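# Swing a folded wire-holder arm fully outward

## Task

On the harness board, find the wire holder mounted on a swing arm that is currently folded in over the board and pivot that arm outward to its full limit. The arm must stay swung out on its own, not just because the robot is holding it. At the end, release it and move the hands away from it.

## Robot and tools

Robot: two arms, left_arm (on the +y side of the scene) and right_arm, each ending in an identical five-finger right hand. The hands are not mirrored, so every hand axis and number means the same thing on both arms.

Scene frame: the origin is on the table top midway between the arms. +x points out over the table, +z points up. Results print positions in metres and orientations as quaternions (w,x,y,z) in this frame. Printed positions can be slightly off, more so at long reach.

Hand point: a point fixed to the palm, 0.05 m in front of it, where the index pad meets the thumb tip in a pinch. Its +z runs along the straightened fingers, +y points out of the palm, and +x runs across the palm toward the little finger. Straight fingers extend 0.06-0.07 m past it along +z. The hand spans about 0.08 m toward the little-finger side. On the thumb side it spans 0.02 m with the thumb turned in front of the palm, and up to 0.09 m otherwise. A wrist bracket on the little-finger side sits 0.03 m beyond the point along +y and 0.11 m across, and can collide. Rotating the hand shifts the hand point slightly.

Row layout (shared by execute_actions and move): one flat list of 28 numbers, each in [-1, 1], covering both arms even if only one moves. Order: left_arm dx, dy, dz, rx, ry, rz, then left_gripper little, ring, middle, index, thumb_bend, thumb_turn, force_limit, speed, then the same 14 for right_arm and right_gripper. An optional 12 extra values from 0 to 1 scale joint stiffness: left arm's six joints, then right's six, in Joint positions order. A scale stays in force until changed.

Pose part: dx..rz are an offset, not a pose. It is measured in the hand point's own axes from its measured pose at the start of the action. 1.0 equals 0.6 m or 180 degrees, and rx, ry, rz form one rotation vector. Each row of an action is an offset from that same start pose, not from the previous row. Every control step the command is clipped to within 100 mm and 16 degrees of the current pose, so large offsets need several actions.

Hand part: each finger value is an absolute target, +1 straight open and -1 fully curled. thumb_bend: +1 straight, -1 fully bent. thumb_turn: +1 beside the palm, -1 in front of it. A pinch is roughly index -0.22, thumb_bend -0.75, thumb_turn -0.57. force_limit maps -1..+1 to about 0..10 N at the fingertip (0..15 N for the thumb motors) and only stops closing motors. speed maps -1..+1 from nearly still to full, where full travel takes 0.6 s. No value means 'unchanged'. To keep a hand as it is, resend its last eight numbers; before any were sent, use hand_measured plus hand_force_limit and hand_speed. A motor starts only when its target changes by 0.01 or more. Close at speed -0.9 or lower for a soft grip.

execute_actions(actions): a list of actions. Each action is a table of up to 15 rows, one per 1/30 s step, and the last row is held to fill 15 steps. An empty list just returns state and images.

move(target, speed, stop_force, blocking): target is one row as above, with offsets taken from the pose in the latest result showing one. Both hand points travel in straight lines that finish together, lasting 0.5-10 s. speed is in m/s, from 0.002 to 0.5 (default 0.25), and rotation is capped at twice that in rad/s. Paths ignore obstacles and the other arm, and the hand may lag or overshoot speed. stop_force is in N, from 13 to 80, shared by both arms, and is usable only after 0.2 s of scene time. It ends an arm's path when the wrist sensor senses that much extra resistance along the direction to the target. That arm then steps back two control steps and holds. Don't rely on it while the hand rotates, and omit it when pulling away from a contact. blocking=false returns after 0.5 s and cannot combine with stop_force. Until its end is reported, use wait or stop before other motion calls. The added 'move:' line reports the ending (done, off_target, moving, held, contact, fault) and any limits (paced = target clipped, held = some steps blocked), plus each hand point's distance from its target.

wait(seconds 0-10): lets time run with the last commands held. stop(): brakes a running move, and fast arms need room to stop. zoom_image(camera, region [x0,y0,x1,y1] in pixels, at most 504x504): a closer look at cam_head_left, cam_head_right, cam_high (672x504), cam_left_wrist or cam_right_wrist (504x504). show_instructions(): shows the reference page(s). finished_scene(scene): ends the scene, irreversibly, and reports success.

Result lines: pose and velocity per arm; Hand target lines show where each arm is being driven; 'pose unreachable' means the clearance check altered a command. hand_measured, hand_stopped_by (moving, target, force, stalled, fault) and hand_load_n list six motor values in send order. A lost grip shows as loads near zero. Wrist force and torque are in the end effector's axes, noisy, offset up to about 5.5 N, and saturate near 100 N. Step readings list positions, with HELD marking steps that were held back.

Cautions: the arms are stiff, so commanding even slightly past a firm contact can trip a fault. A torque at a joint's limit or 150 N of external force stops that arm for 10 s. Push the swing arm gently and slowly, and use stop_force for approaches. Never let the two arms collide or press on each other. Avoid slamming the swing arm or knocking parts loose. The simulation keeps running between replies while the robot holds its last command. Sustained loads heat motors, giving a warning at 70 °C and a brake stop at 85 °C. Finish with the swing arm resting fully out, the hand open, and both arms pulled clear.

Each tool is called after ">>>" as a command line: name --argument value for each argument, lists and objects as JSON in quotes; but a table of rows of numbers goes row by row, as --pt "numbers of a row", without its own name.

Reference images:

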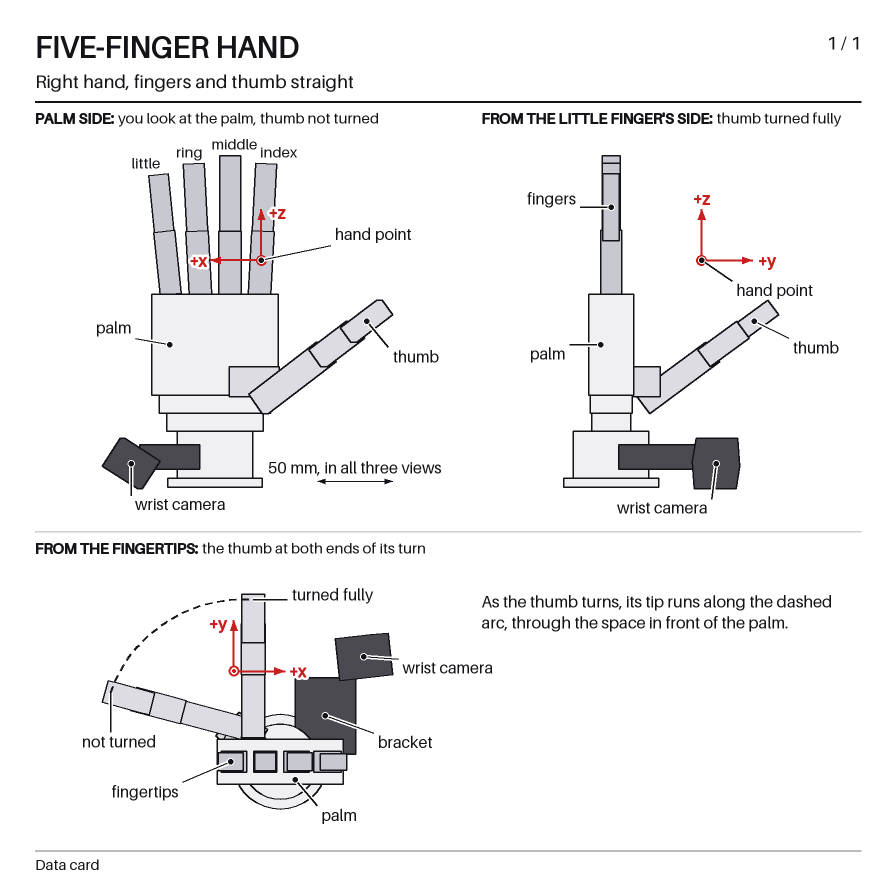

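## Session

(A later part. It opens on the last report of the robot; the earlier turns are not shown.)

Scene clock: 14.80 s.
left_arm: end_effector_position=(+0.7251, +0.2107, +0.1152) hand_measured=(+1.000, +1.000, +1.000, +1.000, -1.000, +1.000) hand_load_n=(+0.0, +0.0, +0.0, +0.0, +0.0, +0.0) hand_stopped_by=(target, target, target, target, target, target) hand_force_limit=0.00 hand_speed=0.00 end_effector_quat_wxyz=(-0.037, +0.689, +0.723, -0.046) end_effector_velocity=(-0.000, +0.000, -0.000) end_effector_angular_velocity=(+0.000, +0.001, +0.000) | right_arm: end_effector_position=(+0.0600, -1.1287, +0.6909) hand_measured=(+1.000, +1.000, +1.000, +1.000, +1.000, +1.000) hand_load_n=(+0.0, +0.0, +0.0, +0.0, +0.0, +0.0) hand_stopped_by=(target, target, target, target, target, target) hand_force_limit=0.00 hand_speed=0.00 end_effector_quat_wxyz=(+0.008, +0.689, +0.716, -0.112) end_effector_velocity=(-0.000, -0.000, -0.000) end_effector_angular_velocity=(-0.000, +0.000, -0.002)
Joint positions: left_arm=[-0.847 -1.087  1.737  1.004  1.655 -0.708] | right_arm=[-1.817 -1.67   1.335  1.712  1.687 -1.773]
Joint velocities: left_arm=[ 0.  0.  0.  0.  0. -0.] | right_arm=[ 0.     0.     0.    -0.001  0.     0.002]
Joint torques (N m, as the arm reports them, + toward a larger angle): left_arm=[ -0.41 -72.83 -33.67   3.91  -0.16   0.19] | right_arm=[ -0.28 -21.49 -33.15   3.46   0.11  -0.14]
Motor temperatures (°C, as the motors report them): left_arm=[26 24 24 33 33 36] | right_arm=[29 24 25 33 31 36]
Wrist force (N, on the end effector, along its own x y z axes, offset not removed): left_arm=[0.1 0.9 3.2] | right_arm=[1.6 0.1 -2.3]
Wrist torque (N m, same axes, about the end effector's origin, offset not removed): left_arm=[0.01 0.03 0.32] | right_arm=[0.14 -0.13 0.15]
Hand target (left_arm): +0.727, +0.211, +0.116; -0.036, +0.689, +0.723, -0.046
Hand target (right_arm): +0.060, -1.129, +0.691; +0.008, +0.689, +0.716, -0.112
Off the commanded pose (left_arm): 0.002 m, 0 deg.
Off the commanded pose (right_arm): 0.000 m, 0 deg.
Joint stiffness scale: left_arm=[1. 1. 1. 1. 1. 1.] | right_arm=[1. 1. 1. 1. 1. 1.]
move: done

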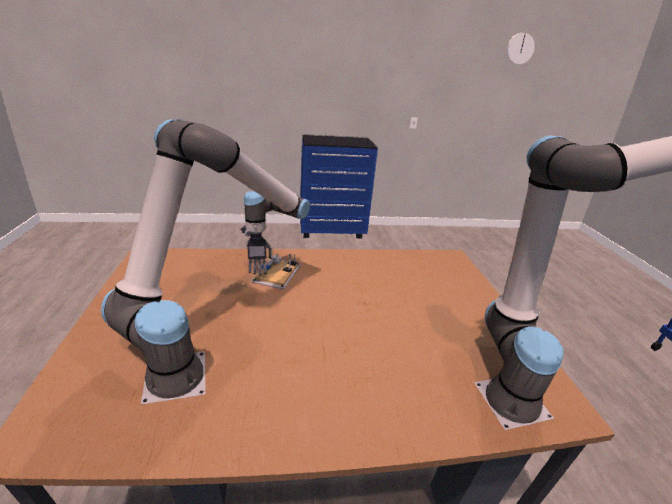

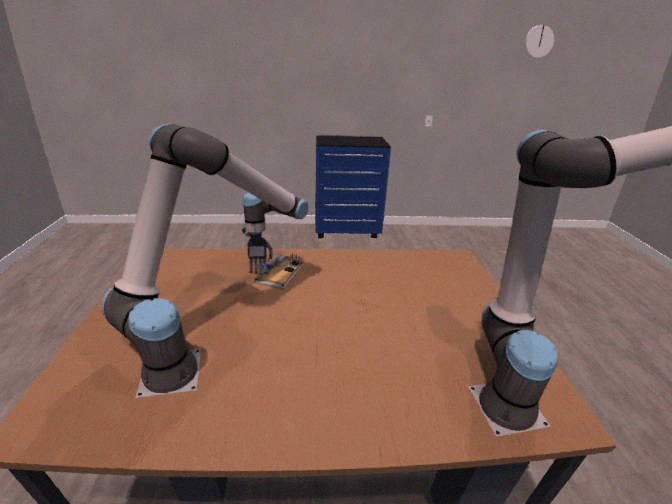

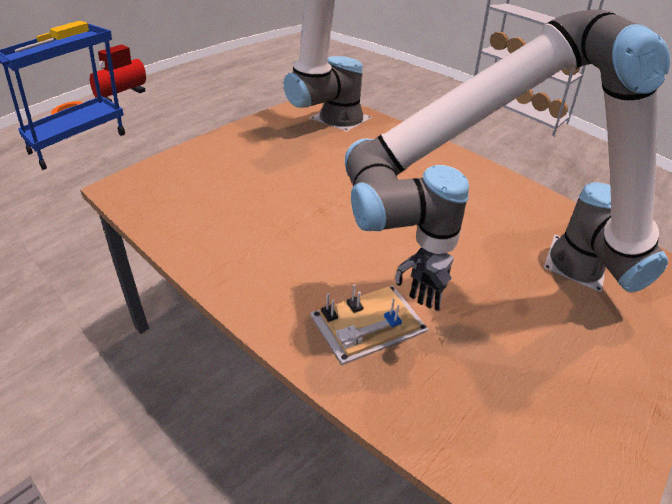

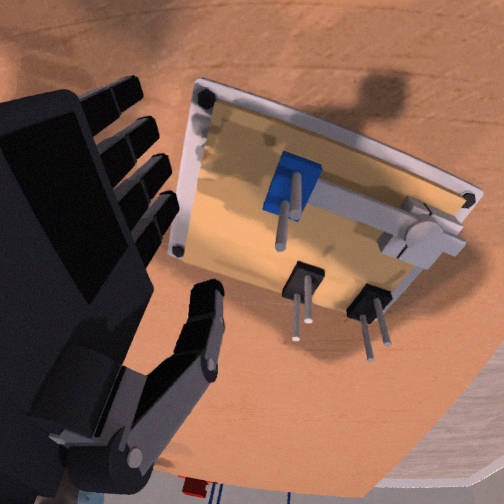

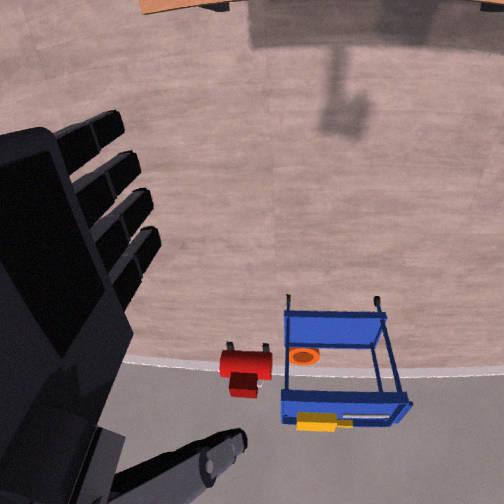

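>>> move --target '[-0.035,0.14,0,0,0,0,-1,-1,-1,1,-1,1,0,0.5,0,0,0,0,0,0,1,1,1,1,1,1,0,0]'

>>> move --target '[0,0,0.02,0,0,0,-1,-1,-1,1,-1,1,0,0.5,0,0,0,0,0,0,1,1,1,1,1,1,0,0]' --speed 0.05

>>> zoom_image --camera "cam_high" --region '[290, 240, 470, 380]'

Scene clock: 16.57 s.
left_arm: end_effector_position=(+0.7865, +0.2045, +0.1007) hand_measured=(-1.000, -1.000, -1.000, +1.000, -1.000, +1.000) hand_load_n=(+0.0, +0.0, +0.0, +4.5, +0.0, +0.0) hand_stopped_by=(target, target, target, target, target, target) hand_force_limit=0.00 hand_speed=0.50 end_effector_quat_wxyz=(-0.062, +0.688, +0.721, -0.053) end_effector_velocity=(+0.000, -0.000, +0.000) end_effector_angular_velocity=(+0.002, +0.004, -0.001) | right_arm: end_effector_position=(+0.0600, -1.1287, +0.6909) hand_measured=(+1.000, +1.000, +1.000, +1.000, +1.000, +1.000) hand_load_n=(+0.0, +0.0, +0.0, +0.0, +0.0, +0.0) hand_stopped_by=(target, target, target, target, target, target) hand_force_limit=0.00 hand_speed=0.00 end_effector_quat_wxyz=(+0.008, +0.689, +0.716, -0.112) end_effector_velocity=(+0.000, +0.000, -0.001) end_effector_angular_velocity=(+0.002, -0.000, -0.001)
Joint positions: left_arm=[-0.796 -0.968  1.578  1.101  1.657 -0.652] | right_arm=[-1.817 -1.67   1.335  1.712  1.687 -1.773]
Joint velocities: left_arm=[ 0.001  0.002 -0.003  0.005  0.     0.002] | right_arm=[ 0.     0.     0.002 -0.    -0.     0.001]
Joint torques (N m, as the arm reports them, + toward a larger angle): left_arm=[  1.62 -77.17 -59.97 -12.19  -3.8   -1.59] | right_arm=[  0.33 -26.63 -32.66   3.62   0.41  -0.07]
Motor temperatures (°C, as the motors report them): left_arm=[26 24 24 33 33 36] | right_arm=[29 24 25 33 31 36]
Wrist force (N, on the end effector, along its own x y z axes, offset not removed): left_arm=[22.1 -47.6 -6.6] | right_arm=[1.1 1.1 -1.6]
Wrist torque (N m, same axes, about the end effector's origin, offset not removed): left_arm=[2.13 1.15 1.60] | right_arm=[0.24 -0.10 0.05]
Hand target (left_arm): +0.809, +0.194, +0.106; -0.037, +0.689, +0.723, -0.046
Hand target (right_arm): +0.060, -1.129, +0.691; +0.008, +0.689, +0.716, -0.112
Off the commanded pose (left_arm): 0.026 m, 3 deg.
Off the commanded pose (right_arm): 0.000 m, 0 deg.
Joint stiffness scale: left_arm=[1. 1. 1. 1. 1. 1.] | right_arm=[1. 1. 1. 1. 1. 1.]
move: off_target (left_arm)

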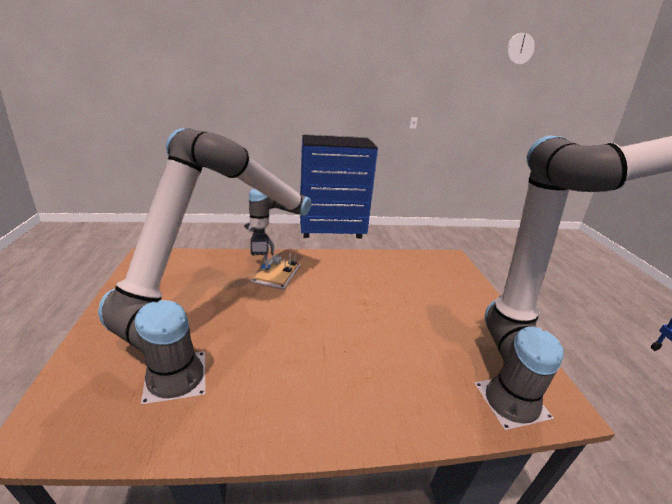

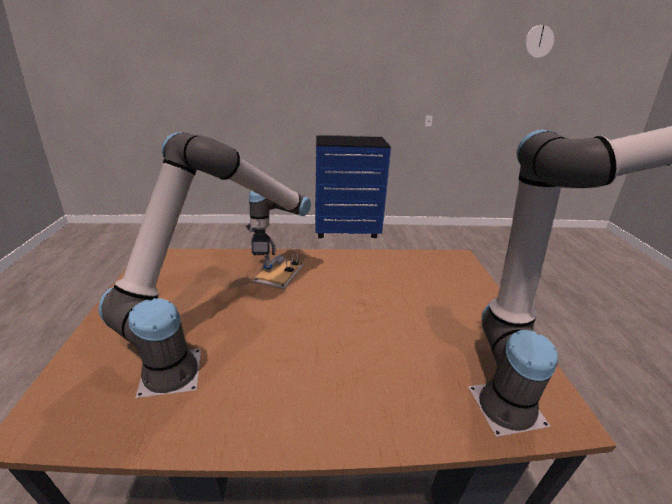

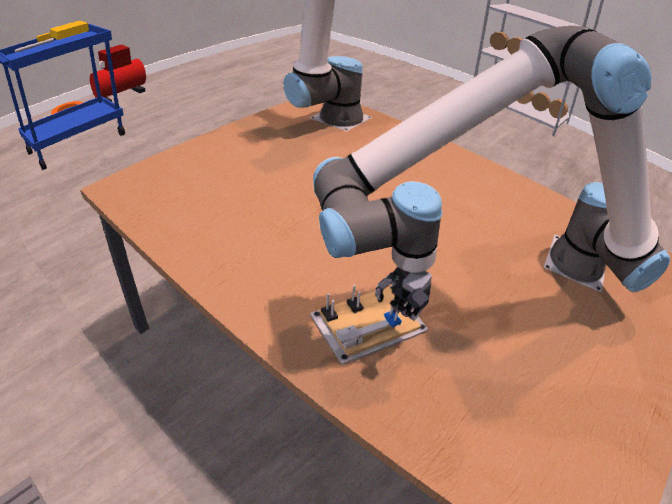

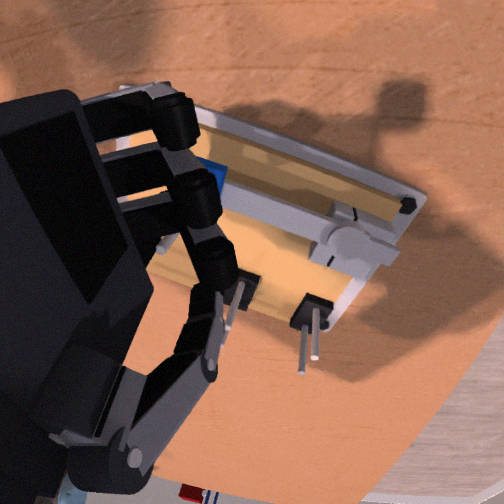

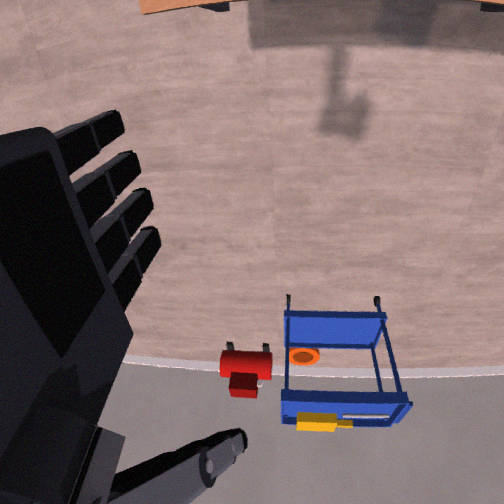

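Scene clock: 17.27 s.
left_arm: end_effector_position=(+0.7844, +0.2054, +0.0995) hand_measured=(-1.000, -1.000, -1.000, +1.000, -1.000, +1.000) hand_load_n=(+0.0, +0.0, +0.0, +1.5, +0.0, +0.0) hand_stopped_by=(target, target, target, target, target, target) hand_force_limit=0.00 hand_speed=0.50 end_effector_quat_wxyz=(-0.063, +0.688, +0.721, -0.054) end_effector_velocity=(-0.000, -0.000, -0.000) end_effector_angular_velocity=(-0.004, -0.004, -0.001) | right_arm: end_effector_position=(+0.0600, -1.1287, +0.6909) hand_measured=(+1.000, +1.000, +1.000, +1.000, +1.000, +1.000) hand_load_n=(+0.0, +0.0, +0.0, +0.0, +0.0, +0.0) hand_stopped_by=(target, target, target, target, target, target) hand_force_limit=0.00 hand_speed=0.00 end_effector_quat_wxyz=(+0.008, +0.689, +0.716, -0.112) end_effector_velocity=(-0.000, -0.000, -0.001) end_effector_angular_velocity=(+0.000, +0.000, -0.001)
Joint positions: left_arm=[-0.796 -0.97   1.584  1.097  1.659 -0.652] | right_arm=[-1.817 -1.67   1.335  1.712  1.687 -1.773]
Joint velocities: left_arm=[ 0.    -0.002  0.004 -0.007  0.001  0.001] | right_arm=[-0.    -0.     0.001 -0.001  0.     0.   ]
Joint torques (N m, as the arm reports them, + toward a larger angle): left_arm=[ -2.65 -63.76 -26.    -3.96  -0.53  -1.55] | right_arm=[  0.14 -24.07 -32.53   3.56   0.37   0.02]
Motor temperatures (°C, as the motors report them): left_arm=[26 24 24 33 33 36] | right_arm=[29 24 25 33 31 36]
Wrist force (N, on the end effector, along its own x y z axes, offset not removed): left_arm=[9.8 -15.8 -22.5] | right_arm=[2.7 1.0 -1.9]
Wrist torque (N m, same axes, about the end effector's origin, offset not removed): left_arm=[1.73 0.09 0.69] | right_arm=[0.23 -0.41 0.16]
Hand target (left_arm): +0.784, +0.205, +0.089; -0.063, +0.688, +0.721, -0.053
Hand target (right_arm): +0.060, -1.129, +0.691; +0.008, +0.689, +0.716, -0.112
Off the commanded pose (left_arm): 0.011 m, 0 deg.
Off the commanded pose (right_arm): 0.000 m, 0 deg.
Joint stiffness scale: left_arm=[1. 1. 1. 1. 1. 1.] | right_arm=[1. 1. 1. 1. 1. 1.]
move: off_target (left_arm)

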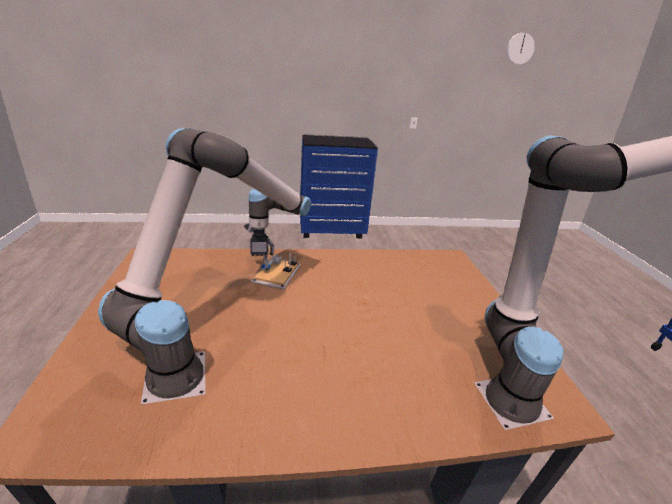

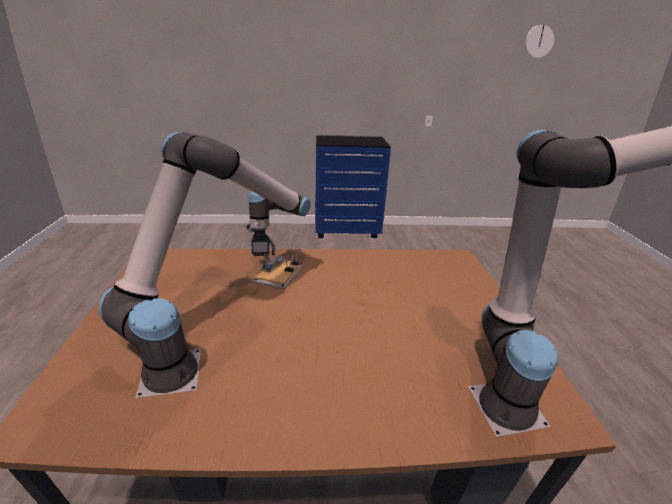

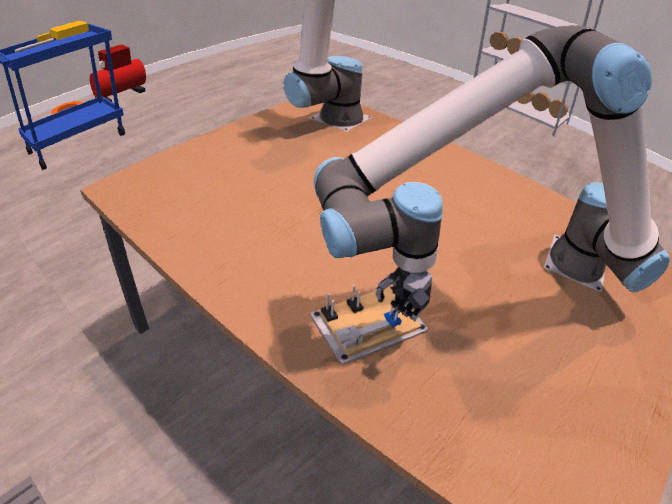

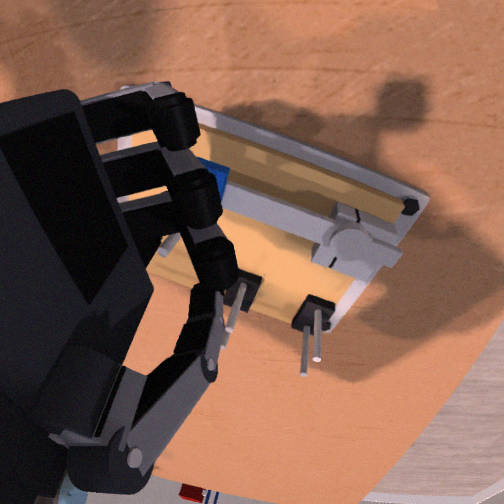

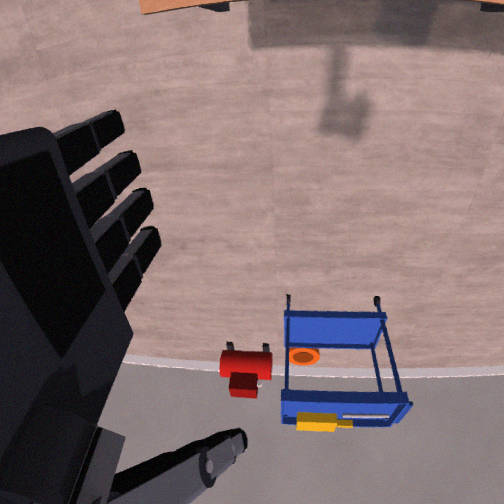

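Region (290, 240, 470, 380) of cam_high's 672x504 image, scaled by 2.800, with more detail than that image has.

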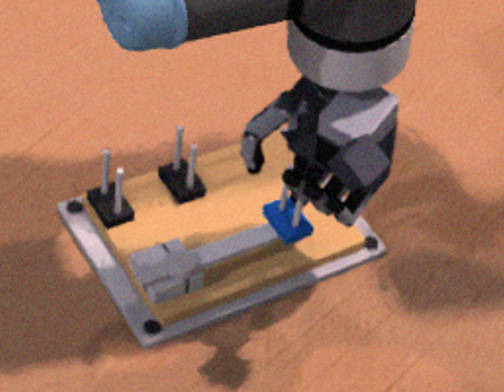

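>>> move --target '[0,-0.08,-0.12,0,0,0,1,1,1,1,-1,1,0,0.5,0,0,0,0,0,0,1,1,1,1,1,1,0,0]' --speed 0.1

>>> move --target '[0.02,0.05,0,0,0,-0.5,1,1,1,1,-1,1,0,0.5,0,0,0,0,0,0,1,1,1,1,1,1,0,0]' --speed 0.5

>>> move --target '[0,0,0.06,0,0,0,1,1,1,1,-1,1,0,0.5,0,0,0,0,0,0,1,1,1,1,1,1,0,0]' --speed 0.05 --stop_force 15

Scene clock: 19.13 s.
left_arm: end_effector_position=(+0.7515, +0.2031, +0.1799) hand_measured=(+1.000, +1.000, +1.000, +1.000, -1.000, +1.000) hand_load_n=(+0.0, +0.0, +0.0, +0.0, +0.0, +0.0) hand_stopped_by=(target, target, target, target, target, target) hand_force_limit=0.00 hand_speed=0.50 end_effector_quat_wxyz=(-0.060, +0.688, +0.721, -0.053) end_effector_velocity=(-0.003, +0.003, -0.002) end_effector_angular_velocity=(+0.006, +0.008, +0.003) | right_arm: end_effector_position=(+0.0600, -1.1287, +0.6909) hand_measured=(+1.000, +1.000, +1.000, +1.000, +1.000, +1.000) hand_load_n=(+0.0, +0.0, +0.0, +0.0, +0.0, +0.0) hand_stopped_by=(target, target, target, target, target, target) hand_force_limit=0.00 hand_speed=0.00 end_effector_quat_wxyz=(+0.008, +0.689, +0.716, -0.112) end_effector_velocity=(+0.000, +0.000, +0.000) end_effector_angular_velocity=(-0.000, -0.000, +0.000)
Joint positions: left_arm=[-0.827 -1.085  1.607  1.181  1.663 -0.684] | right_arm=[-1.817 -1.67   1.335  1.712  1.687 -1.773]
Joint velocities: left_arm=[ 0.001 -0.001  0.006  0.004  0.    -0.002] | right_arm=[-0. -0. -0.  0. -0. -0.]
Joint torques (N m, as the arm reports them, + toward a larger angle): left_arm=[ -4.41 -75.59 -30.95   3.01   0.23  -1.5 ] | right_arm=[ -0.7  -24.39 -32.48   3.56   0.33   0.18]
Motor temperatures (°C, as the motors report them): left_arm=[26 24 24 33 33 36] | right_arm=[29 24 25 33 31 36]
Wrist force (N, on the end effector, along its own x y z axes, offset not removed): left_arm=[-1.7 -2.0 3.0] | right_arm=[1.2 -0.4 0.1]
Wrist torque (N m, same axes, about the end effector's origin, offset not removed): left_arm=[-0.47 0.32 0.04] | right_arm=[-0.06 -0.19 0.05]
Hand target (left_arm): +0.749, +0.203, +0.178; -0.063, +0.688, +0.721, -0.054
Hand target (right_arm): +0.060, -1.129, +0.691; +0.008, +0.689, +0.716, -0.112
Off the commanded pose (left_arm): 0.003 m, 0 deg.
Off the commanded pose (right_arm): 0.000 m, 0 deg.
Joint stiffness scale: left_arm=[1. 1. 1. 1. 1. 1.] | right_arm=[1. 1. 1. 1. 1. 1.]
move: done

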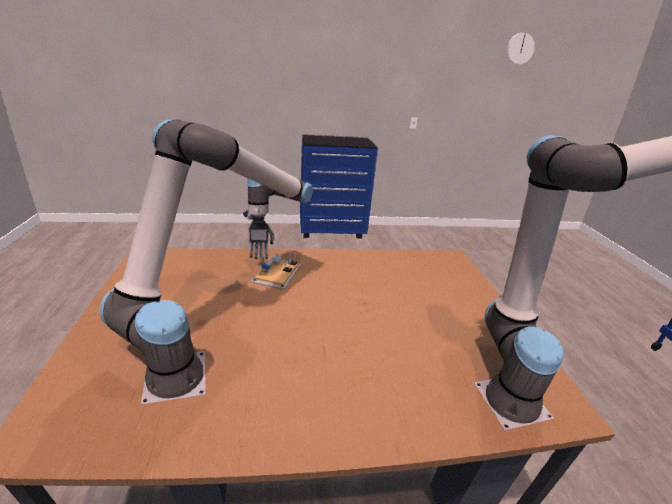

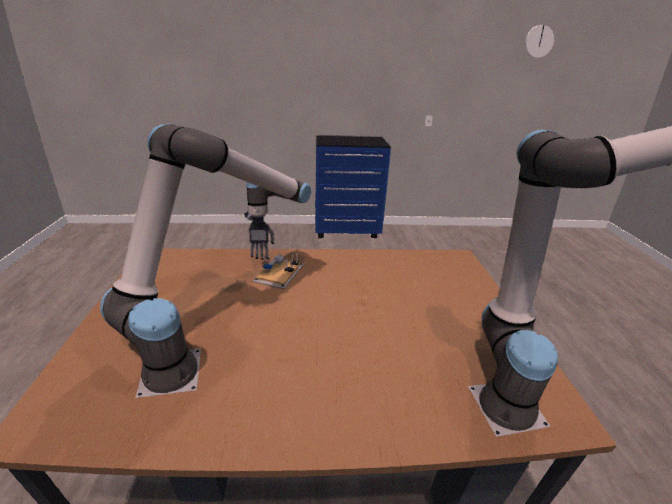

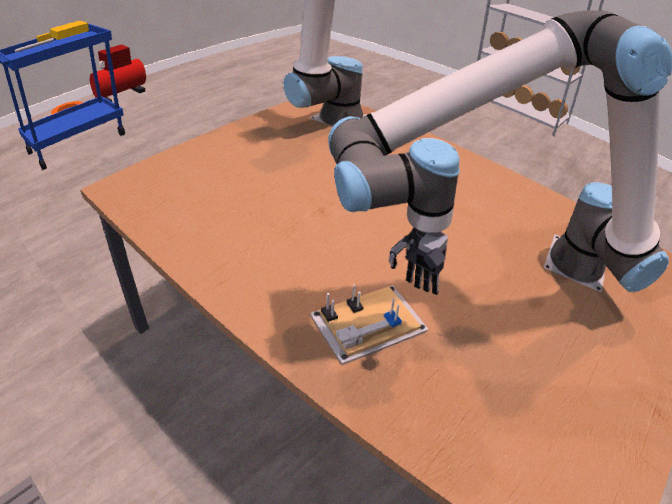

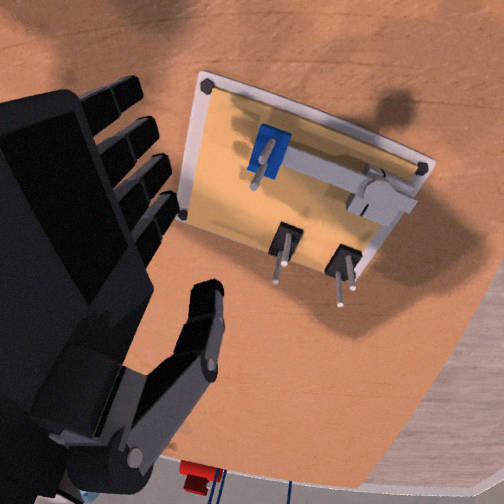

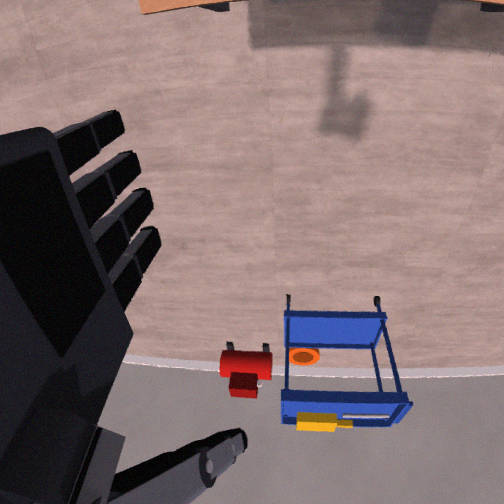

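Scene clock: 21.50 s.
left_arm: end_effector_position=(+0.7787, +0.2158, +0.1754) hand_measured=(+1.000, +1.000, +1.000, +1.000, -1.000, +1.000) hand_load_n=(+0.0, +0.0, +0.0, +0.0, +0.0, +0.0) hand_stopped_by=(target, target, target, target, target, target) hand_force_limit=0.00 hand_speed=0.50 end_effector_quat_wxyz=(-0.081, -0.021, +0.996, +0.004) end_effector_velocity=(-0.000, +0.001, +0.001) end_effector_angular_velocity=(+0.005, -0.001, +0.016) | right_arm: end_effector_position=(+0.0600, -1.1287, +0.6909) hand_measured=(+1.000, +1.000, +1.000, +1.000, +1.000, +1.000) hand_load_n=(+0.0, +0.0, +0.0, +0.0, +0.0, +0.0) hand_stopped_by=(target, target, target, target, target, target) hand_force_limit=0.00 hand_speed=0.00 end_effector_quat_wxyz=(+0.008, +0.689, +0.716, -0.112) end_effector_velocity=(+0.000, +0.000, +0.000) end_effector_angular_velocity=(+0.000, +0.000, +0.001)
Joint positions: left_arm=[-0.86  -0.949  1.404  1.246  1.668 -2.283] | right_arm=[-1.817 -1.67   1.335  1.712  1.687 -1.773]
Joint velocities: left_arm=[ 0.     0.    -0.002  0.002 -0.002 -0.016] | right_arm=[ 0.     0.    -0.001  0.001  0.    -0.001]
Joint torques (N m, as the arm reports them, + toward a larger angle): left_arm=[ -2.99 -83.67 -38.99   4.71   0.4   -1.53] | right_arm=[  0.62 -24.82 -32.64   3.57   0.46  -0.34]
Motor temperatures (°C, as the motors report them): left_arm=[26 24 24 33 33 36] | right_arm=[29 24 25 33 31 36]
Wrist force (N, on the end effector, along its own x y z axes, offset not removed): left_arm=[3.4 -2.4 3.8] | right_arm=[3.4 1.4 -1.2]
Wrist torque (N m, same axes, about the end effector's origin, offset not removed): left_arm=[-0.45 -0.60 0.32] | right_arm=[0.22 -0.43 0.27]
Hand target (left_arm): +0.781, +0.216, +0.176; -0.080, -0.023, +0.996, +0.005
Hand target (right_arm): +0.060, -1.129, +0.691; +0.008, +0.689, +0.716, -0.112
Off the commanded pose (left_arm): 0.002 m, 0 deg.
Off the commanded pose (right_arm): 0.000 m, 0 deg.
Joint stiffness scale: left_arm=[1. 1. 1. 1. 1. 1.] | right_arm=[1. 1. 1. 1. 1. 1.]
move: done

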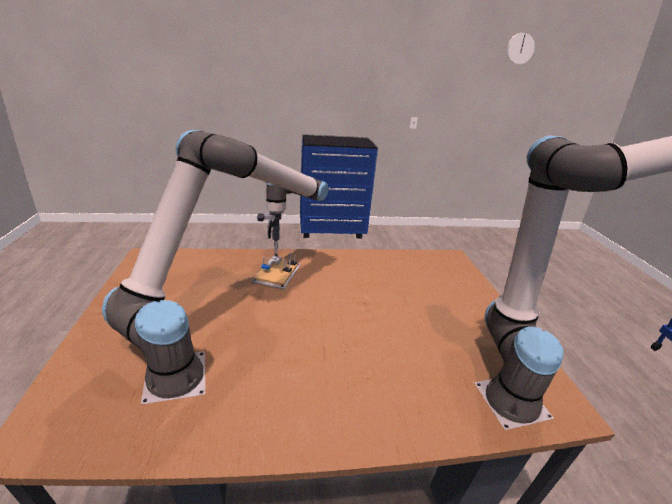

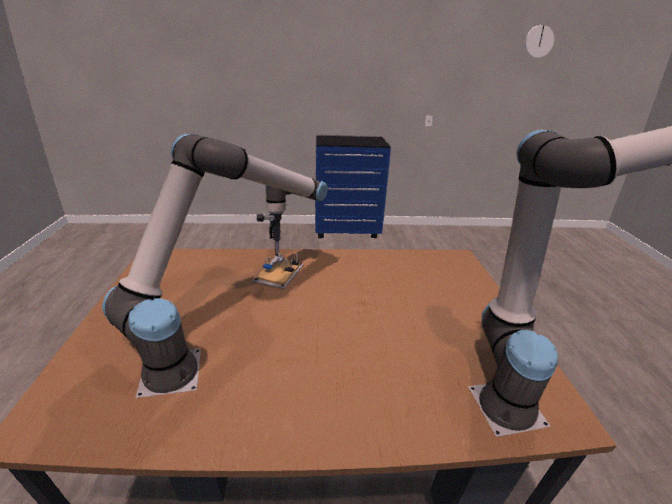

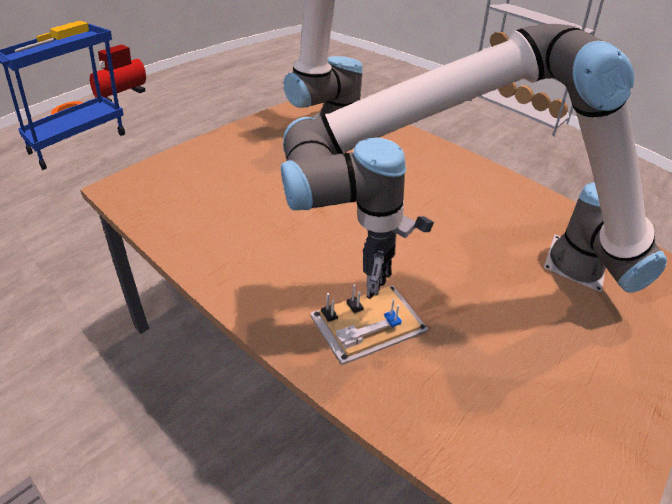

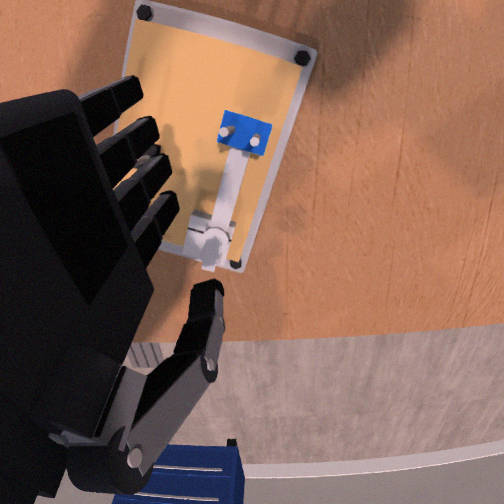

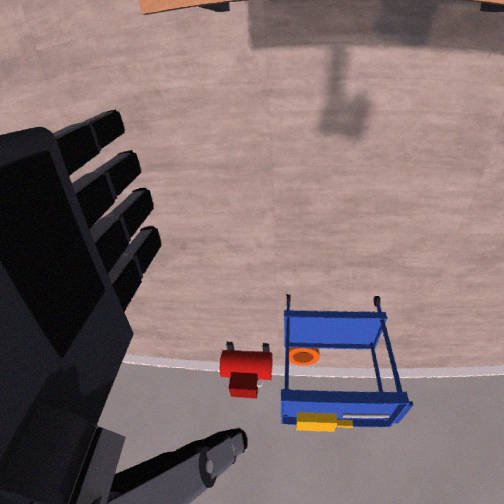

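Scene clock: 22.67 s.
left_arm: end_effector_position=(+0.7749, +0.2165, +0.1421) hand_measured=(+1.000, +1.000, +1.000, +1.000, -1.000, +1.000) hand_load_n=(+0.0, +0.0, +0.0, +0.0, +0.0, +0.0) hand_stopped_by=(target, target, target, target, target, target) hand_force_limit=0.00 hand_speed=0.50 end_effector_quat_wxyz=(-0.079, -0.021, +0.997, +0.003) end_effector_velocity=(+0.001, -0.001, -0.001) end_effector_angular_velocity=(-0.004, -0.004, +0.000) | right_arm: end_effector_position=(+0.0600, -1.1287, +0.6909) hand_measured=(+1.000, +1.000, +1.000, +1.000, +1.000, +1.000) hand_load_n=(+0.0, +0.0, +0.0, +0.0, +0.0, +0.0) hand_stopped_by=(target, target, target, target, target, target) hand_force_limit=0.00 hand_speed=0.00 end_effector_quat_wxyz=(+0.008, +0.689, +0.716, -0.112) end_effector_velocity=(-0.000, +0.000, -0.000) end_effector_angular_velocity=(+0.001, +0.001, +0.002)
Joint positions: left_arm=[-0.863 -0.931  1.437  1.191  1.668 -2.287] | right_arm=[-1.817 -1.67   1.335  1.712  1.687 -1.773]
Joint velocities: left_arm=[ 0.     0.    -0.001 -0.006  0.001 -0.   ] | right_arm=[-0.    -0.     0.     0.     0.    -0.002]
Joint torques (N m, as the arm reports them, + toward a larger angle): left_arm=[ -2.8  -85.04 -30.77   2.61   0.75  -1.25] | right_arm=[  0.57 -23.14 -33.16   3.98   0.33  -0.01]
Motor temperatures (°C, as the motors report them): left_arm=[26 24 24 33 33 36] | right_arm=[29 24 25 33 31 36]
Wrist force (N, on the end effector, along its own x y z axes, offset not removed): left_arm=[8.7 -4.5 2.5] | right_arm=[4.5 -0.5 -0.8]
Wrist torque (N m, same axes, about the end effector's origin, offset not removed): left_arm=[-0.83 -1.18 0.52] | right_arm=[-0.03 -0.66 0.20]
Hand target (left_arm): +0.773, +0.216, +0.140; -0.081, -0.021, +0.996, +0.004
Hand target (right_arm): +0.060, -1.129, +0.691; +0.008, +0.689, +0.716, -0.112
Off the commanded pose (left_arm): 0.003 m, 0 deg.
Off the commanded pose (right_arm): 0.000 m, 0 deg.
Joint stiffness scale: left_arm=[1. 1. 1. 1. 1. 1.] | right_arm=[1. 1. 1. 1. 1. 1.]
move: done

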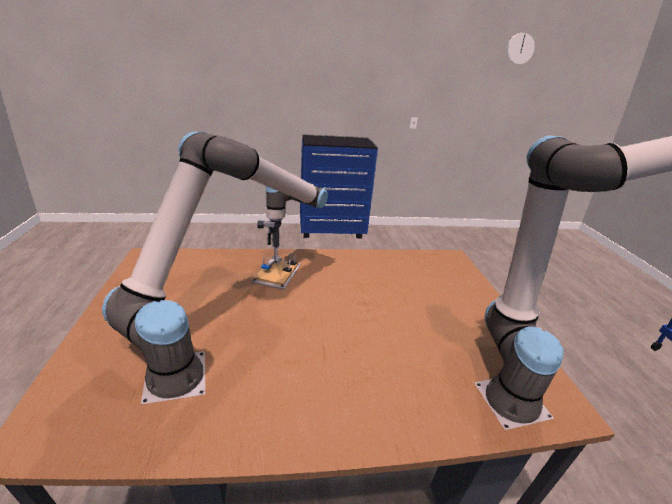

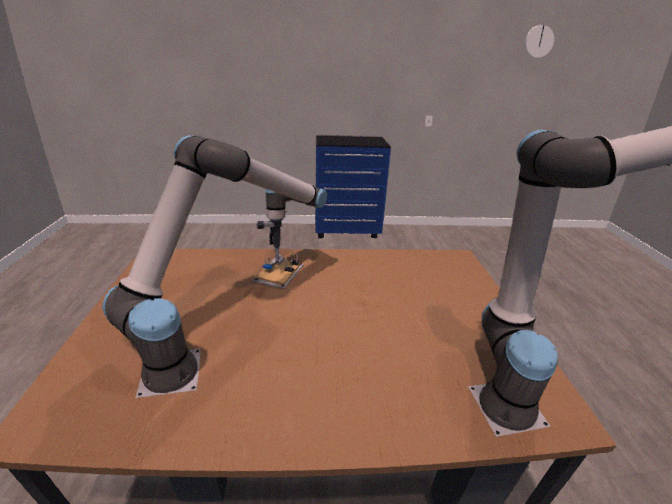

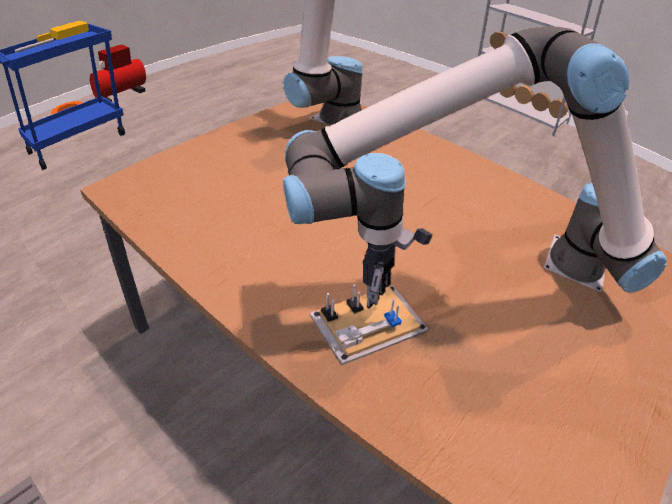

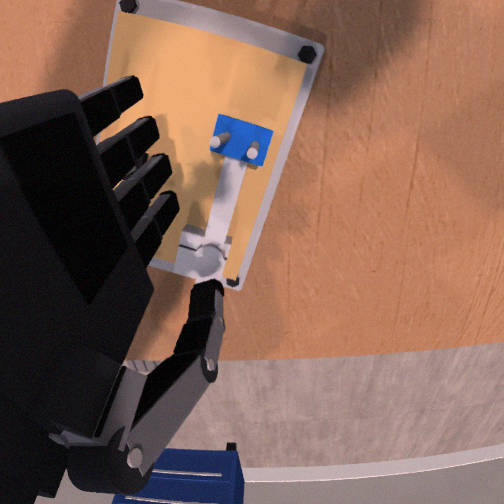

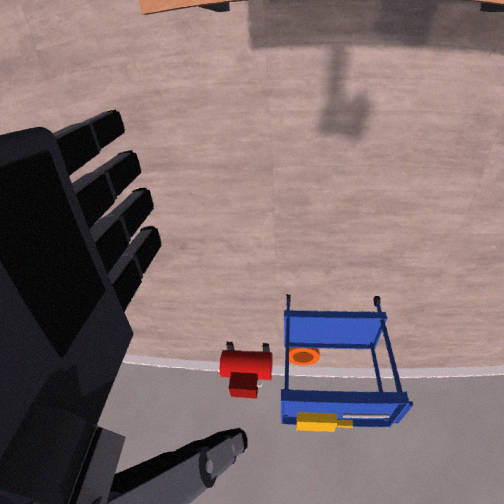

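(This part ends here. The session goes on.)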